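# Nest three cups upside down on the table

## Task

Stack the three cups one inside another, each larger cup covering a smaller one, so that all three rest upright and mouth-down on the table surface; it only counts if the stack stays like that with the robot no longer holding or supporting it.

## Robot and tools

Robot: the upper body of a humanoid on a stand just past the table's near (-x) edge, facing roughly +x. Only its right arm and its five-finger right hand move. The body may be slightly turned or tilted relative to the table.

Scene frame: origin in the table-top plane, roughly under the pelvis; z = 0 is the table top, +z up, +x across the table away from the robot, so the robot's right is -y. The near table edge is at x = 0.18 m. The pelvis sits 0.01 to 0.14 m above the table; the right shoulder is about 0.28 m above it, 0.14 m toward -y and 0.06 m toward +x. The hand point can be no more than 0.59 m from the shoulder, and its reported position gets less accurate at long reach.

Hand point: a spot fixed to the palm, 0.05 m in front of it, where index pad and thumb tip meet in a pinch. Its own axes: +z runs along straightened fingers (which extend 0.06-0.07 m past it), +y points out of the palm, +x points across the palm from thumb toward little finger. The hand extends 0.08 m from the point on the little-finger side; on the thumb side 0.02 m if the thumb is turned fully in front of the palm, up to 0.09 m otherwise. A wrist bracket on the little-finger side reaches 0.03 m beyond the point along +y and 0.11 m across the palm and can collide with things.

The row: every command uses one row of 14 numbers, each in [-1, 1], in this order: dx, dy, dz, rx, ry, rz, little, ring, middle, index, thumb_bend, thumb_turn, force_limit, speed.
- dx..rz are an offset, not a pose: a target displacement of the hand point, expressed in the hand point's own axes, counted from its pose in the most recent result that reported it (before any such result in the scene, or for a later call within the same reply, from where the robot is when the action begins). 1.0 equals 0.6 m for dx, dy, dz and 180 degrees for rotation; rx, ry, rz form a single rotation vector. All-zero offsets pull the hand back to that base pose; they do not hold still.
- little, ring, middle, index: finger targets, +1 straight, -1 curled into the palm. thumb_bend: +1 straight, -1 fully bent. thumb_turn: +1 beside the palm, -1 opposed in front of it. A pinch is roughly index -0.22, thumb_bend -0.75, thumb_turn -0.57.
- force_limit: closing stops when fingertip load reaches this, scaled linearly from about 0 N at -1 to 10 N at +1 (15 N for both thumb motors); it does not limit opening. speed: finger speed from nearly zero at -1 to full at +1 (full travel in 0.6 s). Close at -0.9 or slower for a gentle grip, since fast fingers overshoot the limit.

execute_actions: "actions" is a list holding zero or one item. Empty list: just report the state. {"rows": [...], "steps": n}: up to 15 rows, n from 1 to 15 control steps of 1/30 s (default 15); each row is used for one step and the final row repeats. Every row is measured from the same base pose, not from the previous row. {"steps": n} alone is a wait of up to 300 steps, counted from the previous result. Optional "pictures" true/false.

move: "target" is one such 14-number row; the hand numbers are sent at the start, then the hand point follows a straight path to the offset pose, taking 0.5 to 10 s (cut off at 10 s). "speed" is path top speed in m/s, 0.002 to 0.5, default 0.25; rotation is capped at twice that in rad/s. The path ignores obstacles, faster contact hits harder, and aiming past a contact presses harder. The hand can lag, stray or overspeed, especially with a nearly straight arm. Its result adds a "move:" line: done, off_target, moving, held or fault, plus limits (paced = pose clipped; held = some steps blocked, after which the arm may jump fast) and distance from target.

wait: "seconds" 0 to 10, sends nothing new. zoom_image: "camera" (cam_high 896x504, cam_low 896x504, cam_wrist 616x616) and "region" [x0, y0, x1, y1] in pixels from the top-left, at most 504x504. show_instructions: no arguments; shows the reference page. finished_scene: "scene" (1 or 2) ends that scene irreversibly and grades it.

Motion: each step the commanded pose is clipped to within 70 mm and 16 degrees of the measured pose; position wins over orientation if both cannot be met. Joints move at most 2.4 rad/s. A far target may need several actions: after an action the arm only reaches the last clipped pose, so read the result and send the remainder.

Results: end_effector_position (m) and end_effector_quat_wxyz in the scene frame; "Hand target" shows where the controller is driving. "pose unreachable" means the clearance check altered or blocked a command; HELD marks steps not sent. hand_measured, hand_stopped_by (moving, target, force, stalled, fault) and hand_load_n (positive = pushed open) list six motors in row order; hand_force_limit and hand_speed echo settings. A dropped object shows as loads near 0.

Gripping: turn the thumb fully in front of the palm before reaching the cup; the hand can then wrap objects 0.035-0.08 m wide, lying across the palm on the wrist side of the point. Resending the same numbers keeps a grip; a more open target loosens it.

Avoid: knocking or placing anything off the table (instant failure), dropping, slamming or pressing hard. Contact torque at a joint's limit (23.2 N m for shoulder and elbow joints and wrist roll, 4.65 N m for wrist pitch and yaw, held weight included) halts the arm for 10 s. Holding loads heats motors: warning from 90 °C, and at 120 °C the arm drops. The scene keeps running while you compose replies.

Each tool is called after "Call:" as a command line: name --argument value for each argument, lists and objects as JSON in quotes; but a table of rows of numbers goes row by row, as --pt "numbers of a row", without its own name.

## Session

Call:
execute_actions --actions '[]'

Scene clock: 0.00 s of 6600.00 s.
end_effector_position=(+0.4140, -0.2395, +0.1961) hand_measured=(+1.000, +1.000, +1.000, +1.000, +1.000, +1.000) hand_load_n=(+0.0, +0.0, +0.0, +0.0, +0.0, +0.0) hand_stopped_by=(target, target, target, target, target, target) hand_force_limit=0.00 hand_speed=-0.80 end_effector_quat_wxyz=(+0.392, -0.378, +0.838, -0.016)
Joint positions: [-0.788 -1.361  0.164  0.389  0.394  0.499  1.046]
Joint velocities: [ 0.005  0.003 -0.008 -0.017  0.005  0.     0.   ]
Motor temperatures (°C, as the motors report them): [41 44 43 38 40 32 28]
Hand target: +0.414, -0.240, +0.196; +0.392, -0.378, +0.838, -0.016

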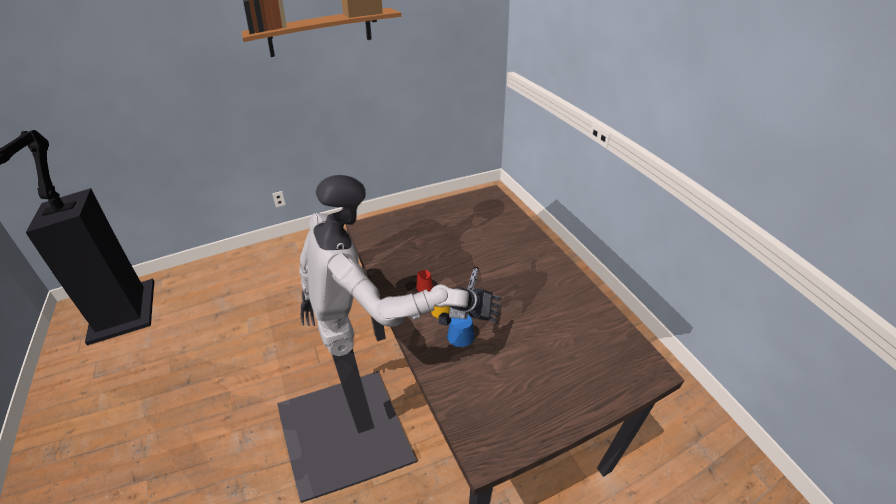

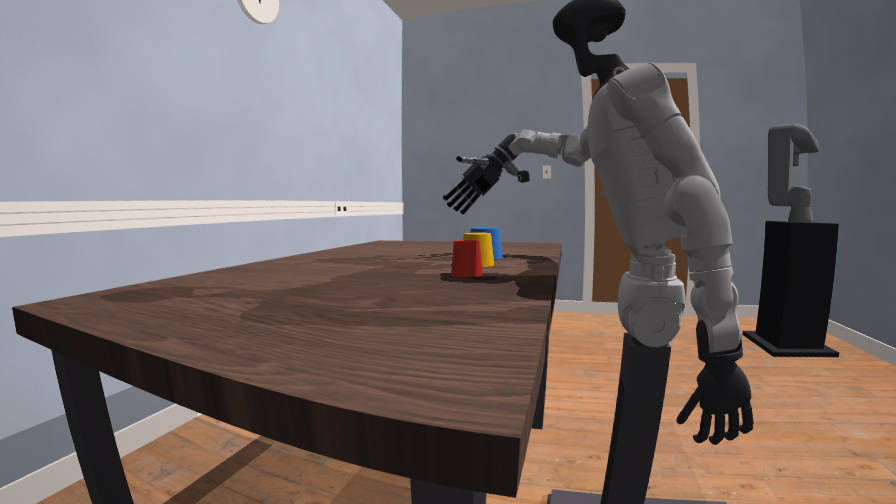

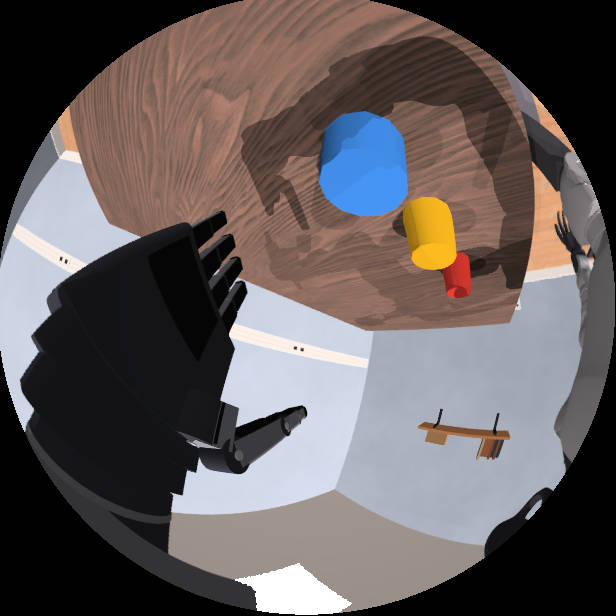

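Call:
zoom_image --camera "cam_low" --region '[410, 180, 530, 290]'

Call:
zoom_image --camera "cam_high" --region '[390, 255, 510, 360]'

Call:
zoom_image --camera "cam_wrist" --region '[380, 180, 520, 320]'

Region (410, 180, 530, 290) of cam_low's 896x504 image, scaled by 4.200, with more detail than that image has; it fills the top 462 rows of this view, and the rest is white.

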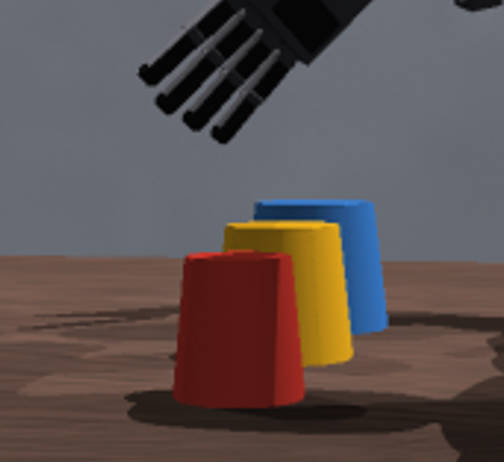

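Region (390, 255, 510, 360) of cam_high's 896x504 image, scaled by 4.200, with more detail than that image has; it fills the top 441 rows of this view, and the rest is white.

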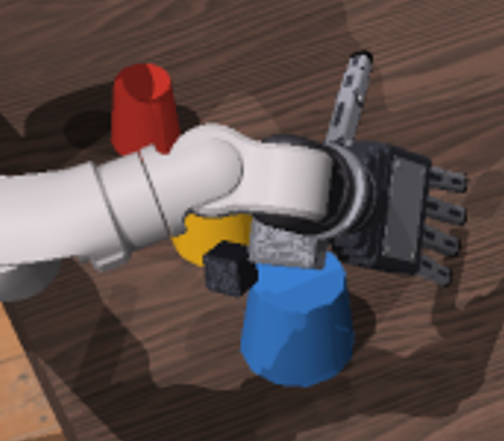

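Region (380, 180, 520, 320) of cam_wrist's 616x616 image, scaled by 3.600, with more detail than that image has.

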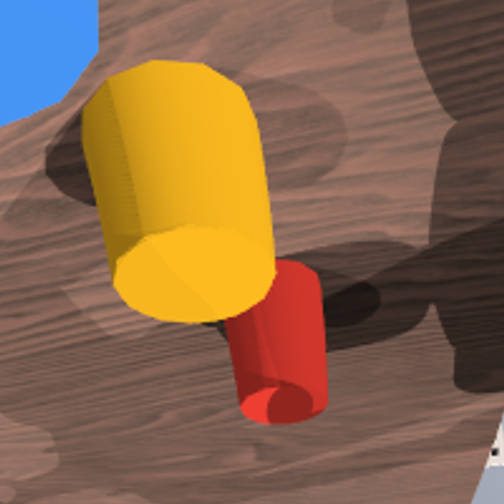

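Call:
move --target '[-0.046,0.263,0.031,-0.0295,-0.0968,-0.425,0.75,0.75,0.75,0.75,1,-1,0,0]' --speed 0.15

Call:
zoom_image --camera "cam_low" --region '[410, 160, 550, 290]'

Call:
zoom_image --camera "cam_high" --region '[390, 255, 510, 360]'

Scene clock: 25.43 s of 6600.00 s.
end_effector_position=(+0.3402, -0.1089, +0.1418) hand_measured=(+0.750, +0.750, +0.750, +0.750, +1.000, -1.000) hand_load_n=(+0.0, +0.0, +0.0, +0.0, +0.0, +0.0) hand_stopped_by=(target, target, target, target, target, target) hand_force_limit=0.00 hand_speed=0.00 end_effector_quat_wxyz=(-0.381, +0.831, -0.371, +0.162)
Joint positions: [-0.695 -1.347  0.342 -0.319 -0.115 -0.133  0.847]
Joint velocities: [-0.005  0.006 -0.018  0.002  0.     0.     0.   ]
Motor temperatures (°C, as the motors report them): [46 51 45 39 40 32 28]
Hand target: +0.340, -0.109, +0.141; -0.380, +0.832, -0.369, +0.163
Off the commanded pose: 0.009 m, 2 deg.
After step 90, 17.53 s passed at rest.
move: off_target

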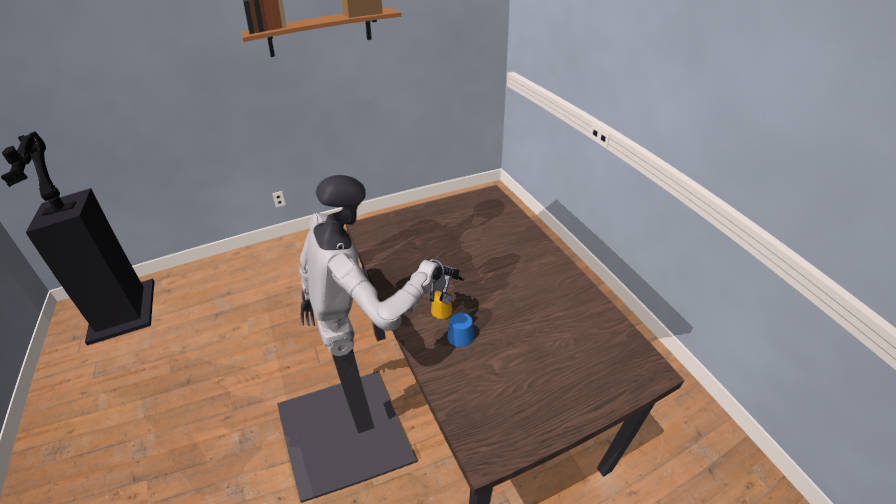

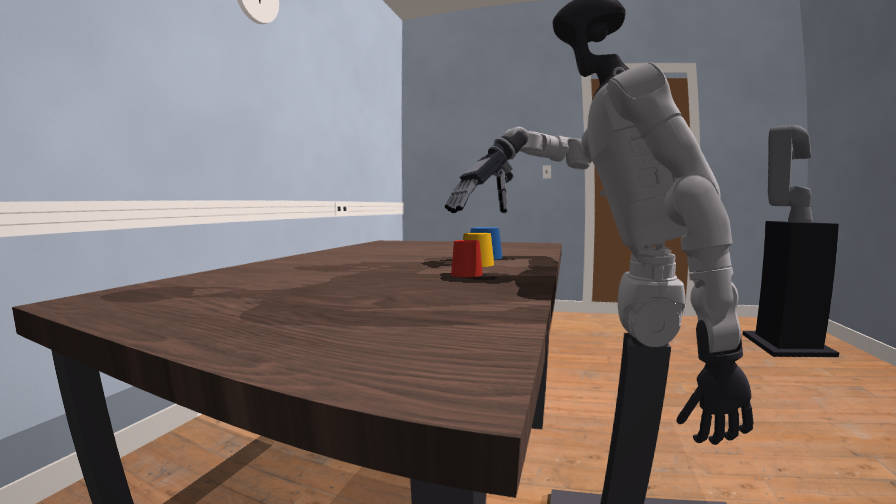

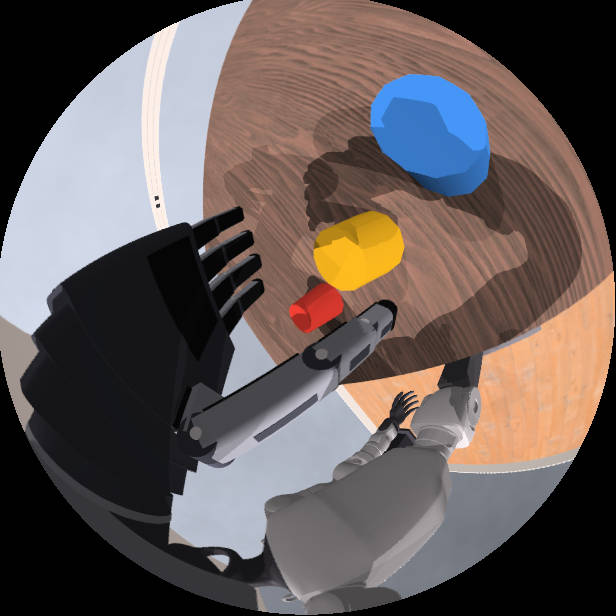

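Region (410, 160, 550, 290) of cam_low's 896x504 image, scaled by 3.600, with more detail than that image has; it fills the top 468 rows of this view, and the rest is white.

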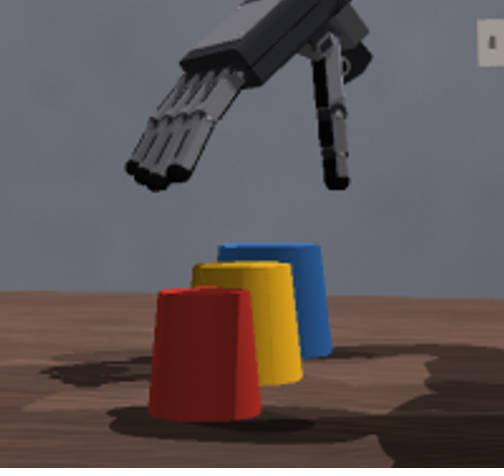

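Region (390, 255, 510, 360) of cam_high's 896x504 image, scaled by 4.200, with more detail than that image has; it fills the top 441 rows of this view, and the rest is white.

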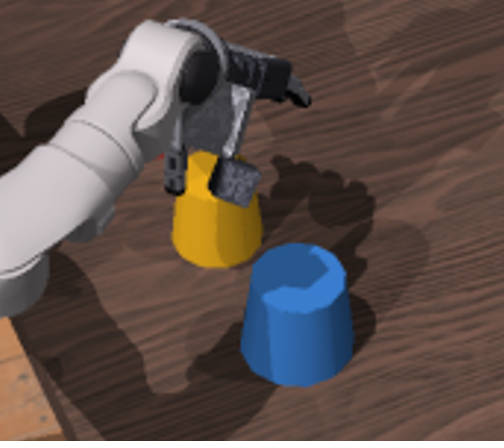

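Call:
move --target '[0.005,0.057,0.08,0,0,0,0.7,0.7,0.7,0.7,1,-1,0,0]' --speed 0.05

Call:
zoom_image --camera "cam_low" --region '[410, 160, 550, 290]'

Call:
zoom_image --camera "cam_high" --region '[390, 255, 510, 360]'

Scene clock: 33.33 s of 6600.00 s.
end_effector_position=(+0.3539, -0.1015, +0.0860) hand_measured=(+0.700, +0.700, +0.700, +0.700, +1.000, -1.000) hand_load_n=(+0.0, +0.0, +0.0, +0.0, +0.0, +0.0) hand_stopped_by=(target, target, target, target, target, target) hand_force_limit=0.00 hand_speed=0.00 end_effector_quat_wxyz=(-0.383, +0.829, -0.374, +0.162)
Joint positions: [-0.691 -1.178  0.5   -0.177 -0.322 -0.176  0.712]
Joint velocities: [ 0.011  0.005 -0.002  0.011  0.005  0.    -0.002]
Motor temperatures (°C, as the motors report them): [46 50 45 39 40 32 29]
Hand target: +0.354, -0.102, +0.085; -0.382, +0.830, -0.372, +0.163
Off the commanded pose: 0.003 m, 0 deg.
After step 90, 3.43 s passed at rest.
move: done

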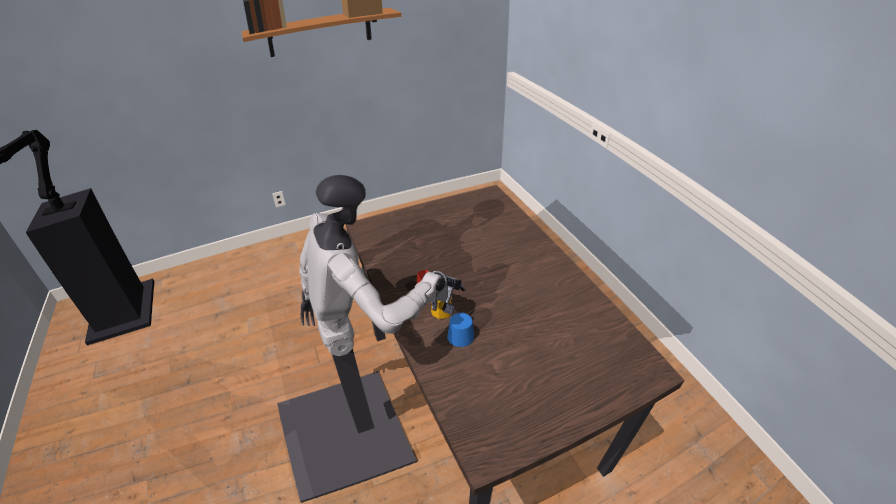

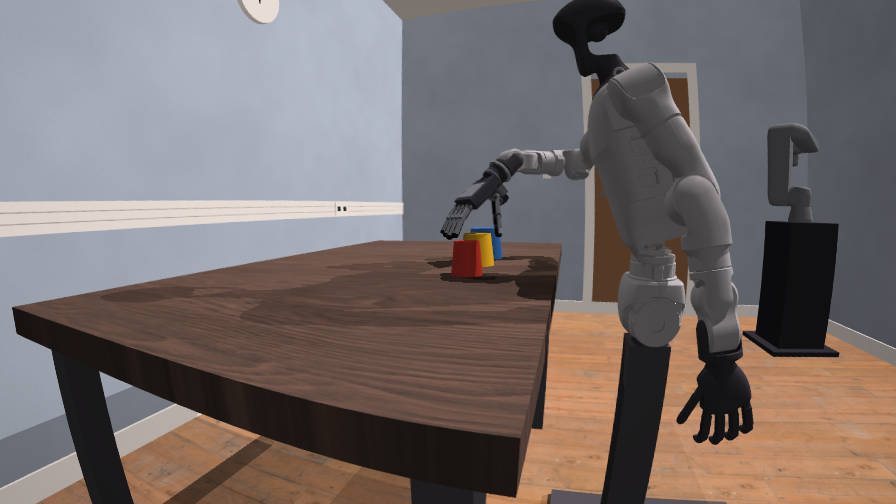

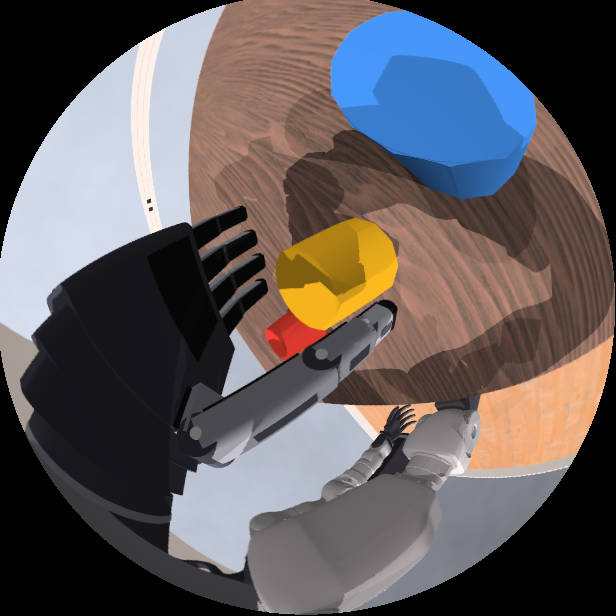

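Region (410, 160, 550, 290) of cam_low's 896x504 image, scaled by 3.600, with more detail than that image has; it fills the top 468 rows of this view, and the rest is white.

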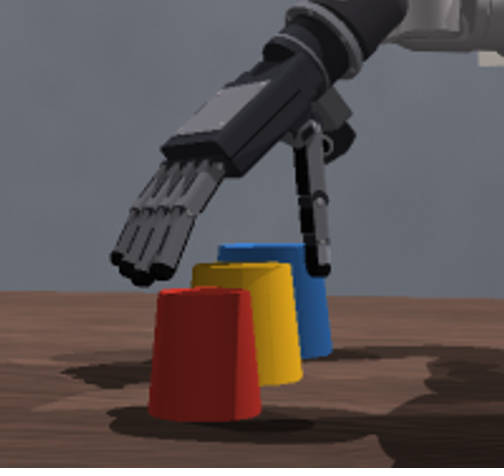

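Region (390, 255, 510, 360) of cam_high's 896x504 image, scaled by 4.200, with more detail than that image has; it fills the top 441 rows of this view, and the rest is white.

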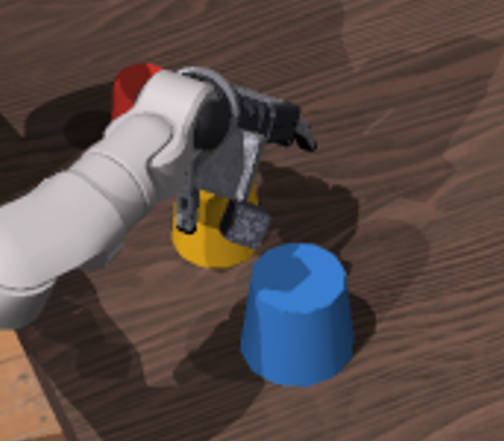

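Call:
move --target '[0.002,0.038,0.033,0,0,0,0.6,0.6,0.6,0.6,1,-1,0,0]' --speed 0.03

Call:
move --target '[0,0,0,0,0,0,0.3,-0.4,-0.4,-0.4,-0.6,-1,-0.1,-0.85]'

Call:
zoom_image --camera "cam_low" --region '[410, 160, 550, 290]'

Scene clock: 38.93 s of 6600.00 s.
end_effector_position=(+0.3561, -0.1018, +0.0574) hand_measured=(+0.600, +0.600, +0.600, +0.600, +1.000, -1.000) hand_load_n=(+0.0, +0.0, +0.0, +0.0, +0.0, +0.0) hand_stopped_by=(target, target, target, target, target, target) hand_force_limit=0.00 hand_speed=0.00 end_effector_quat_wxyz=(-0.384, +0.828, -0.376, +0.163)
Joint positions: [-0.67  -1.122  0.565 -0.09  -0.404 -0.21   0.615]
Joint velocities: [-0.005 -0.008  0.002  0.006 -0.006  0.    -0.005]
Motor temperatures (°C, as the motors report them): [47 50 45 39 40 32 29]
Hand target: +0.356, -0.102, +0.056; -0.383, +0.829, -0.375, +0.163
Off the commanded pose: 0.002 m, 0 deg.
After step 90, 1.33 s passed at rest.
move: done

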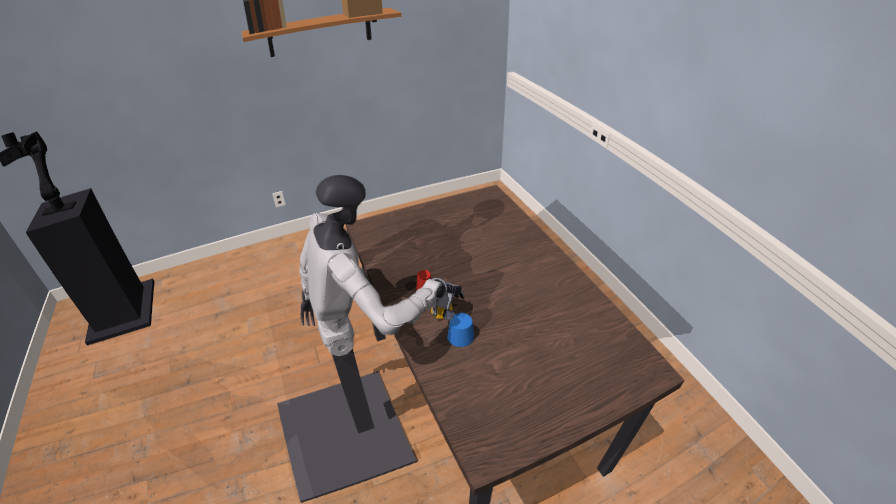

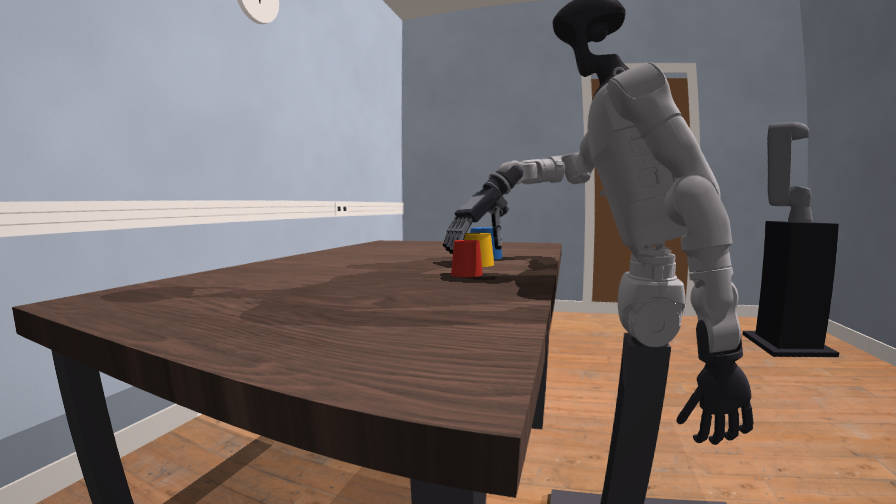

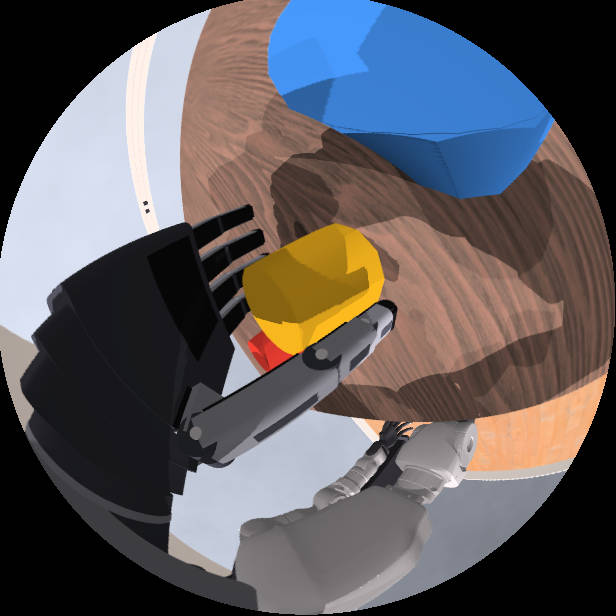

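Scene clock: 41.53 s of 6600.00 s.
end_effector_position=(+0.3561, -0.1018, +0.0574) hand_measured=(+0.300, +0.020, +0.228, +0.194, +0.762, -1.000) hand_load_n=(+0.0, +5.0, +0.5, +4.5, +10.0, +3.0) hand_stopped_by=(target, force, force, force, force, target) hand_force_limit=-0.10 hand_speed=-0.85 end_effector_quat_wxyz=(-0.384, +0.828, -0.376, +0.163)
Joint positions: [-0.67  -1.122  0.566 -0.09  -0.404 -0.21   0.614]
Joint velocities: [ 0.011  0.     0.012 -0.021 -0.008  0.     0.   ]
Motor temperatures (°C, as the motors report them): [47 50 45 39 40 32 29]
Hand target: +0.356, -0.102, +0.057; -0.384, +0.828, -0.376, +0.163
Off the commanded pose: 0.000 m, 0 deg.
move: done

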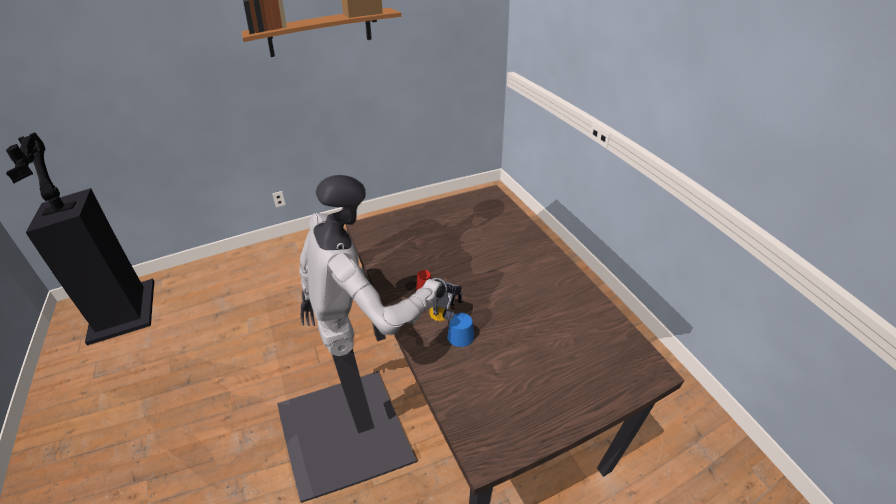

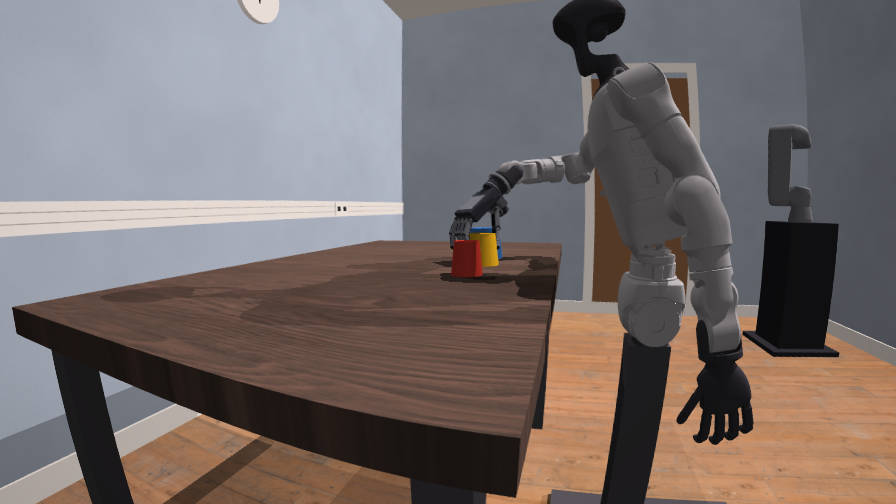

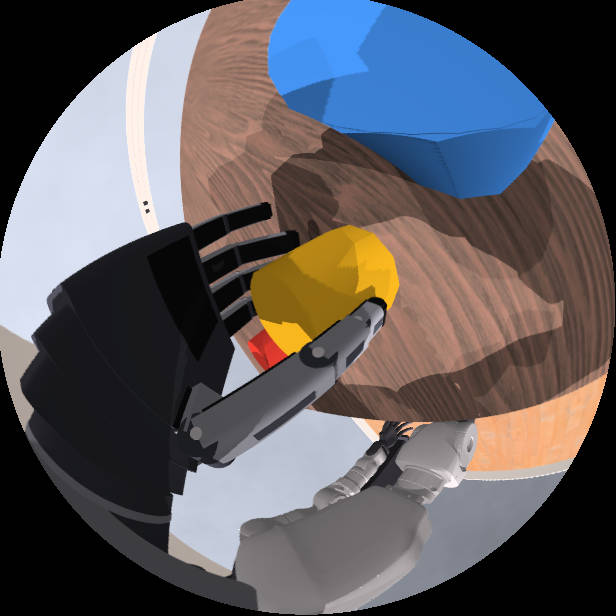

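Region (410, 160, 550, 290) of cam_low's 896x504 image, scaled by 3.600, with more detail than that image has; it fills the top 468 rows of this view, and the rest is white.

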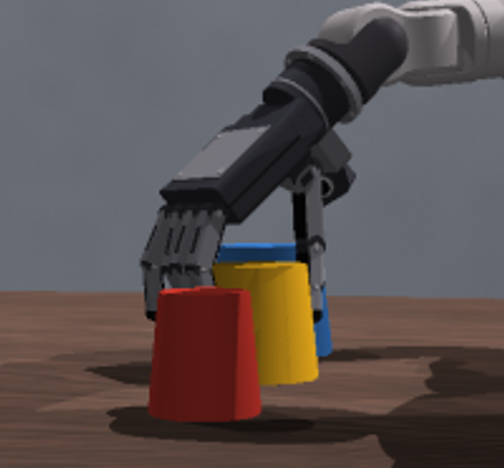

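Call:
move --target '[-0.003,-0.1075,-0.0927,0,0,0,0.3,-0.5,-0.5,-0.5,-0.7,-1,-0.1,-0.9]' --speed 0.06

Call:
move --target '[-0.1635,-0.0957,0.1155,0,0,0,0.3,-0.5,-0.5,-0.5,-0.7,-1,-0.1,-0.9]' --speed 0.08

Call:
zoom_image --camera "cam_low" --region '[410, 180, 530, 290]'

Call:
zoom_image --camera "cam_high" --region '[395, 240, 465, 300]'

Scene clock: 51.73 s of 6600.00 s.
end_effector_position=(+0.3531, -0.1020, +0.1412) hand_measured=(+0.300, +0.020, +0.214, +0.194, +0.764, -1.000) hand_load_n=(+0.0, +3.5, +5.0, +3.0, +11.0, +2.5) hand_stopped_by=(target, force, force, force, force, target) hand_force_limit=-0.10 hand_speed=-0.90 end_effector_quat_wxyz=(-0.382, +0.829, -0.373, +0.163)
Joint positions: [-0.789 -1.274  0.402 -0.257 -0.151 -0.123  0.88 ]
Joint velocities: [ 0.003  0.002  0.002 -0.011 -0.006  0.     0.004]
Motor temperatures (°C, as the motors report them): [47 49 45 39 40 32 29]
Hand target: +0.352, -0.102, +0.142; -0.383, +0.829, -0.374, +0.161
Off the commanded pose: 0.003 m, 0 deg.
After step 90, 5.47 s passed at rest.
move: done

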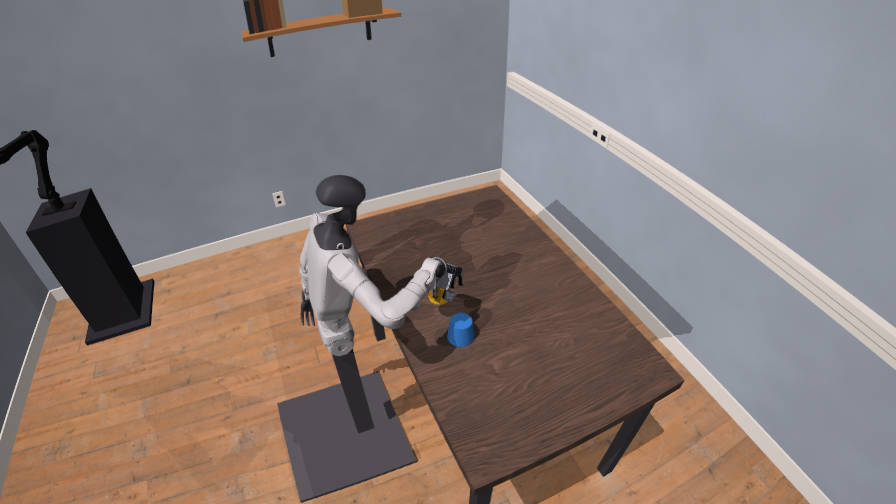

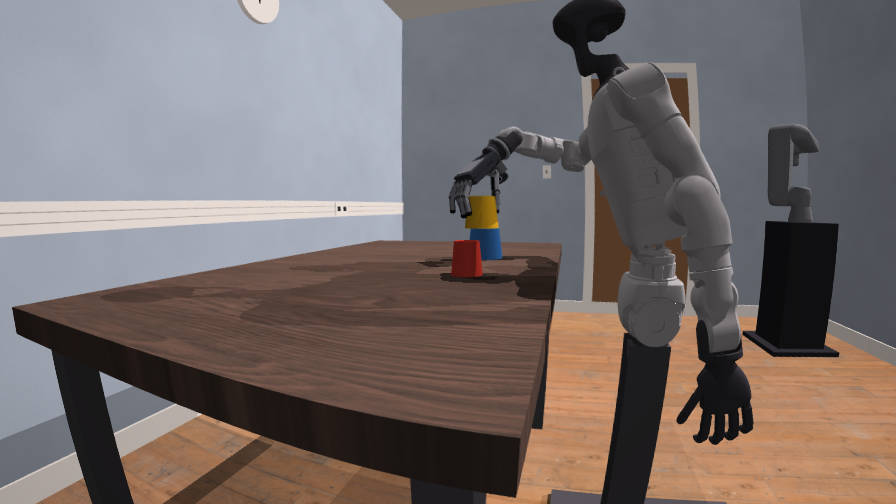

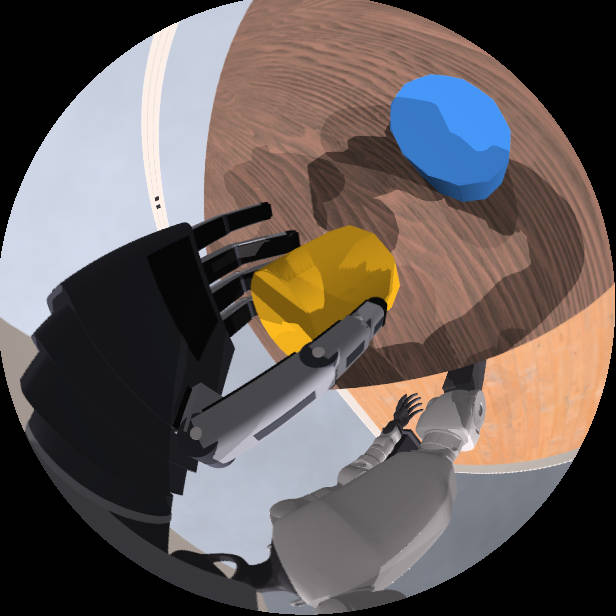

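Scene clock: 53.70 s of 6600.00 s.
end_effector_position=(+0.3542, +0.0284, +0.1391) hand_measured=(+0.300, +0.020, +0.214, +0.194, +0.764, -1.000) hand_load_n=(+0.0, +3.5, +5.0, +3.0, +11.0, +2.5) hand_stopped_by=(target, force, force, force, force, target) hand_force_limit=-0.10 hand_speed=-0.90 end_effector_quat_wxyz=(-0.379, +0.831, -0.374, +0.160)
Joint positions: [-1.198 -0.747  0.801 -0.387 -0.476  0.525  1.073]
Joint velocities: [-0.017 -0.002 -0.006  0.003  0.003  0.002  0.   ]
Motor temperatures (°C, as the motors report them): [48 49 45 39 40 32 29]
Hand target: +0.356, +0.027, +0.139; -0.378, +0.831, -0.375, +0.163
Off the commanded pose: 0.003 m, 1 deg.
move: done

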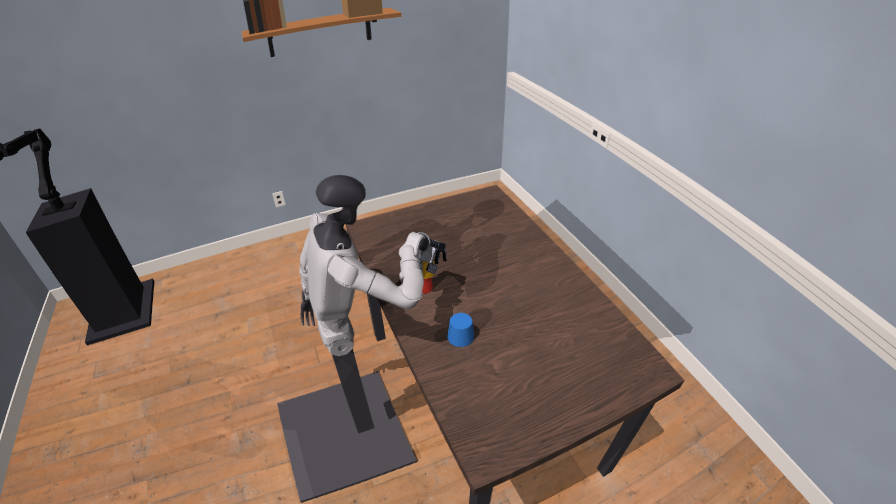

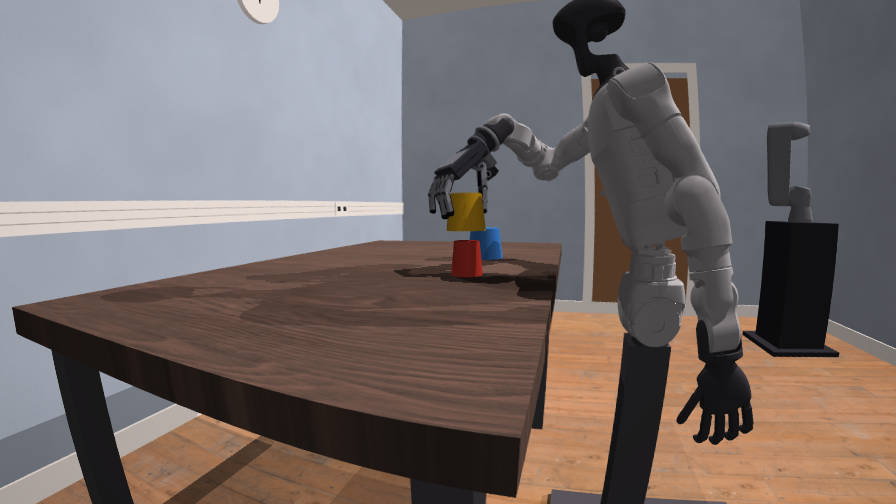

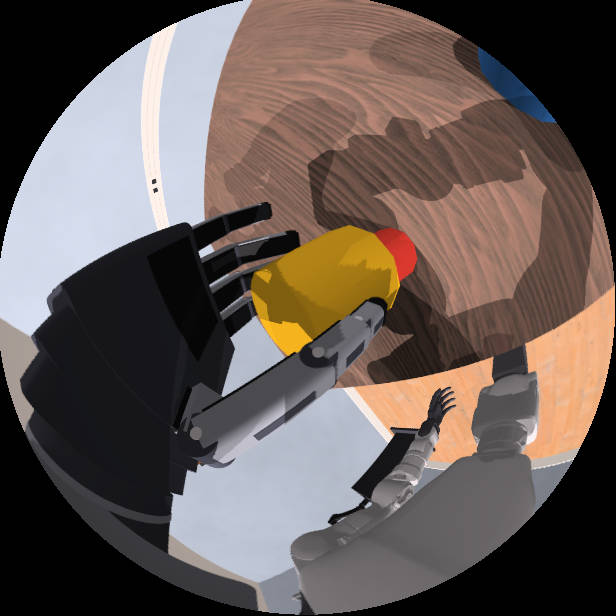

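Region (410, 180, 530, 290) of cam_low's 896x504 image, scaled by 4.200, with more detail than that image has; it fills the top 462 rows of this view, and the rest is white.

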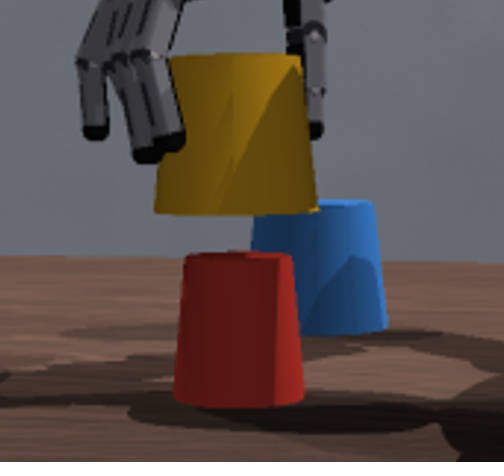

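Region (395, 240, 465, 300) of cam_high's 896x504 image, scaled by 7.200, with more detail than that image has; it fills the top 432 rows of this view, and the rest is white.

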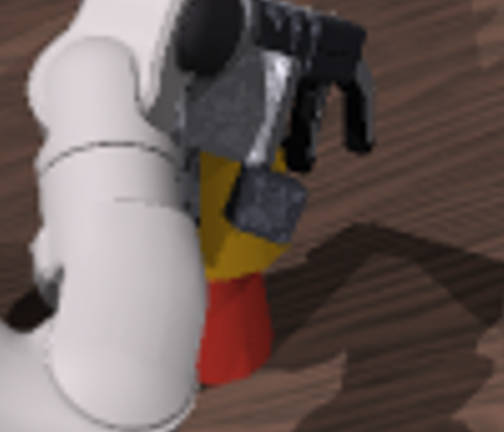

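Call:
move --target '[0.001,0.051,0.043,0,0,0,0.3,-0.5,-0.5,-0.5,-0.7,-1,-0.1,-0.9]' --speed 0.025

Call:
zoom_image --camera "cam_low" --region '[410, 180, 530, 290]'

Call:
zoom_image --camera "cam_high" --region '[395, 240, 465, 300]'

Scene clock: 59.93 s of 6600.00 s.
end_effector_position=(+0.3545, +0.0284, +0.0998) hand_measured=(+0.300, +0.020, +0.214, +0.194, +0.764, -1.000) hand_load_n=(+0.0, +3.5, +5.0, +3.0, +11.0, +2.5) hand_stopped_by=(target, force, force, force, force, target) hand_force_limit=-0.10 hand_speed=-0.90 end_effector_quat_wxyz=(-0.380, +0.830, -0.376, +0.158)
Joint positions: [-1.111 -0.74   0.892 -0.337 -0.503  0.491  0.919]
Joint velocities: [ 0.002 -0.005  0.014  0.009  0.     0.    -0.007]
Motor temperatures (°C, as the motors report them): [49 48 45 39 40 32 29]
Hand target: +0.355, +0.028, +0.099; -0.379, +0.831, -0.375, +0.160
Off the commanded pose: 0.001 m, 0 deg.
After step 90, 1.37 s passed at rest.
move: done

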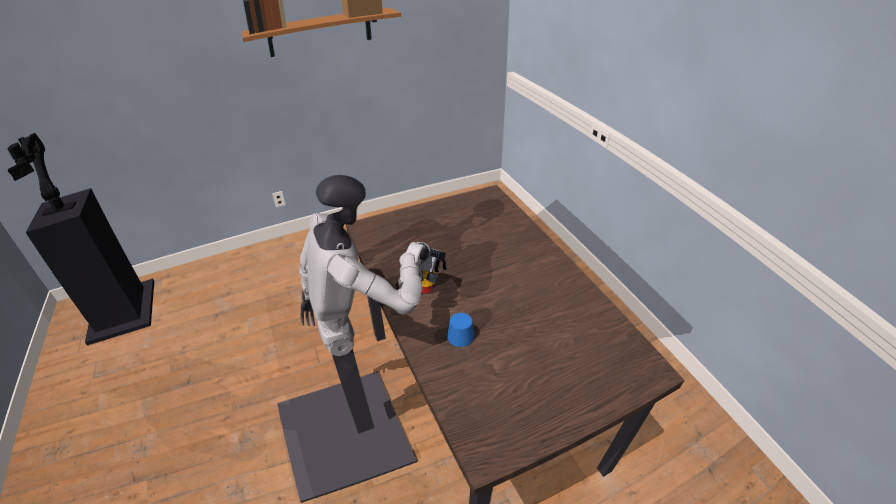

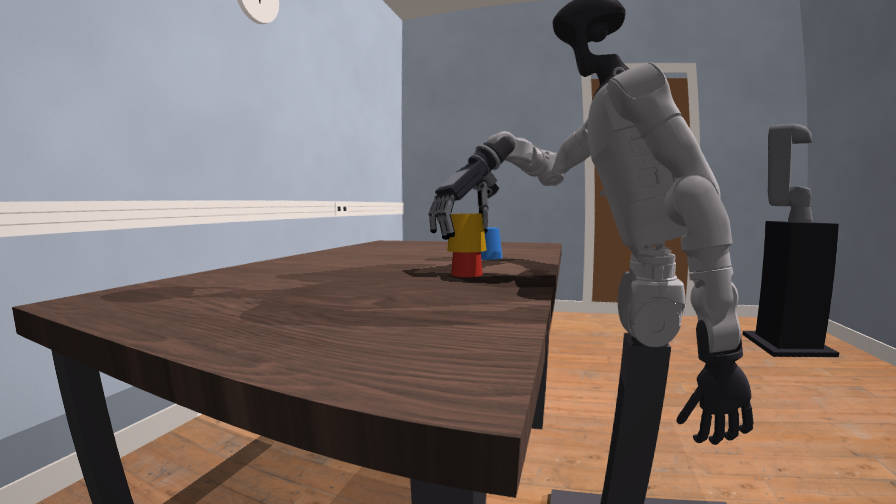

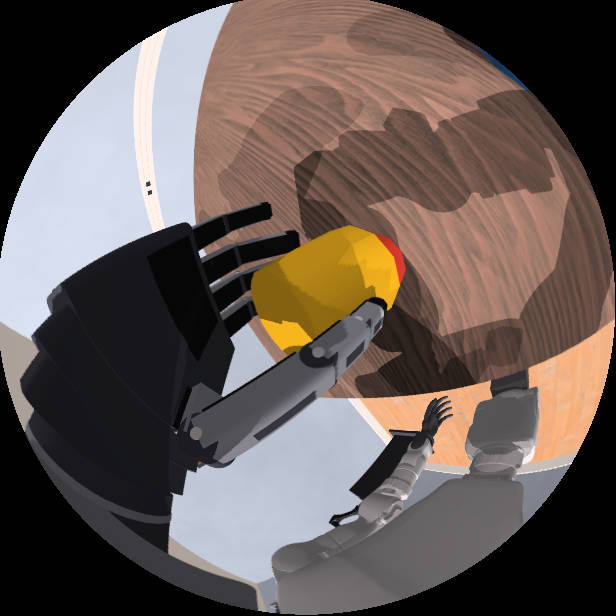

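Region (410, 180, 530, 290) of cam_low's 896x504 image, scaled by 4.200, with more detail than that image has; it fills the top 462 rows of this view, and the rest is white.

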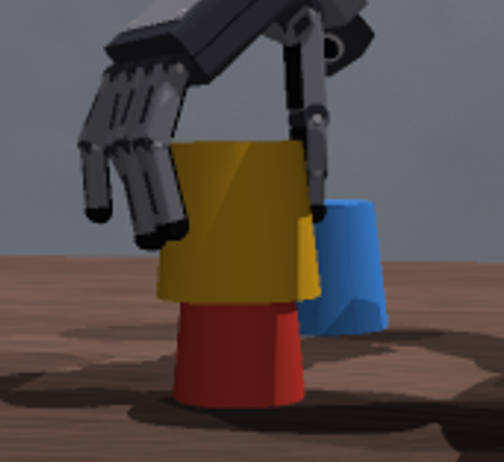

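Region (395, 240, 465, 300) of cam_high's 896x504 image, scaled by 7.200, with more detail than that image has; it fills the top 432 rows of this view, and the rest is white.

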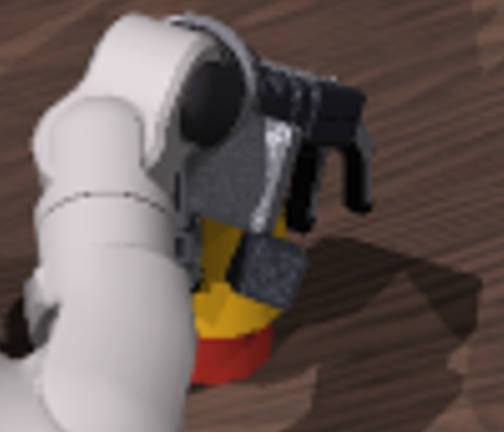

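Call:
move --target '[-0.005,0.0535,0.0535,0,0,0,0.3,-0.5,-0.5,-0.5,-0.7,-1,-0.1,-0.9]' --speed 0.02

Call:
zoom_image --camera "cam_low" --region '[410, 180, 530, 290]'

Scene clock: 68.73 s of 6600.00 s.
end_effector_position=(+0.3559, +0.0333, +0.0555) hand_measured=(+0.300, +0.020, +0.214, +0.194, +0.764, -1.000) hand_load_n=(+0.0, +3.5, +5.0, +3.0, +11.0, +2.5) hand_stopped_by=(target, force, force, force, force, target) hand_force_limit=-0.10 hand_speed=-0.90 end_effector_quat_wxyz=(-0.380, +0.829, -0.379, +0.158)
Joint positions: [-1.056 -0.693  1.011 -0.215 -0.523  0.457  0.739]
Joint velocities: [-0.018 -0.008  0.006 -0.006 -0.002  0.    -0.006]
Motor temperatures (°C, as the motors report them): [50 47 45 39 40 32 29]
Hand target: +0.356, +0.033, +0.055; -0.380, +0.829, -0.378, +0.159
Off the commanded pose: 0.002 m, 0 deg.
After step 90, 3.27 s passed at rest.
move: done

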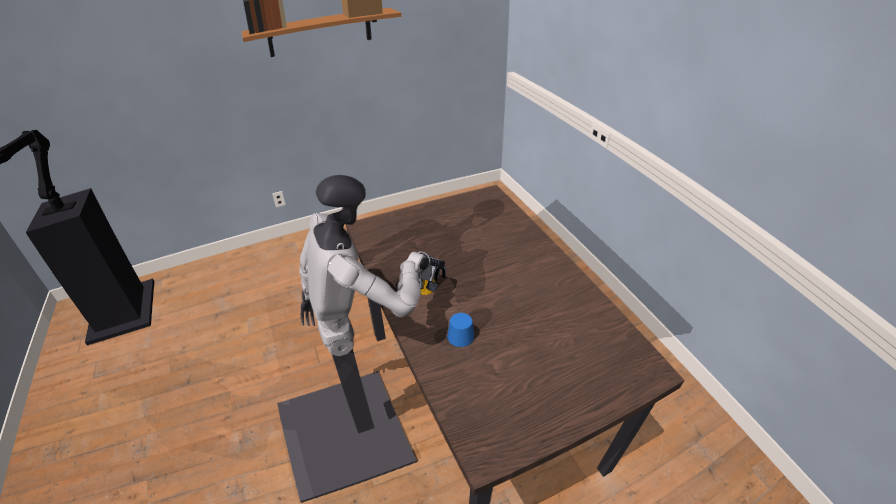

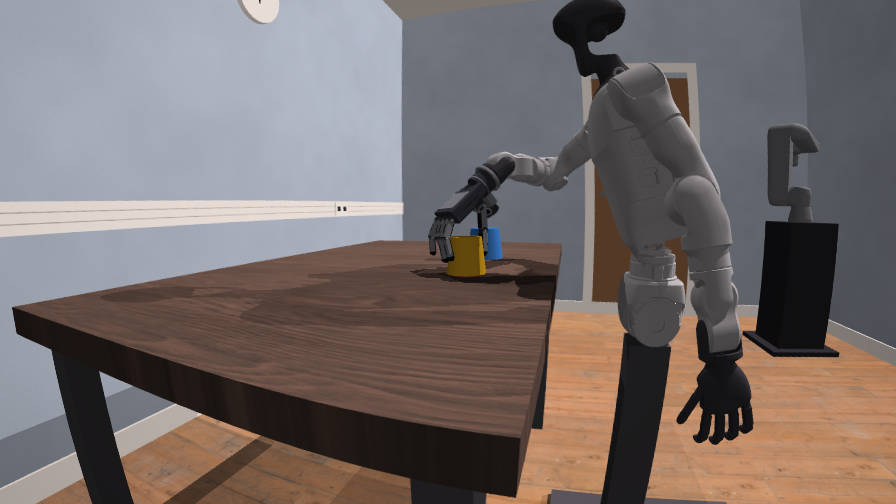

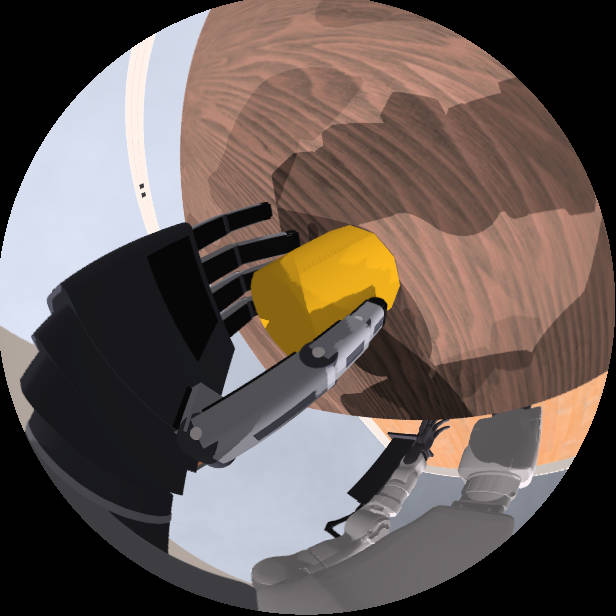

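Region (410, 180, 530, 290) of cam_low's 896x504 image, scaled by 4.200, with more detail than that image has; it fills the top 462 rows of this view, and the rest is white.

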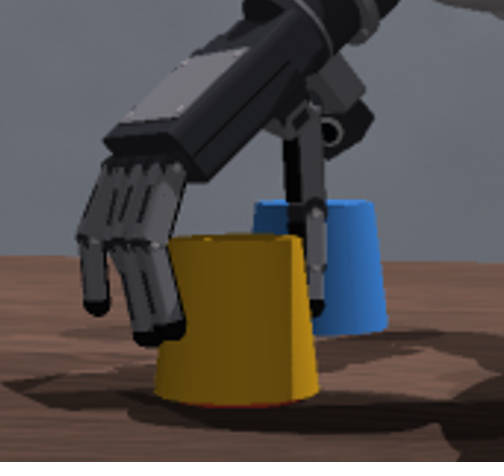

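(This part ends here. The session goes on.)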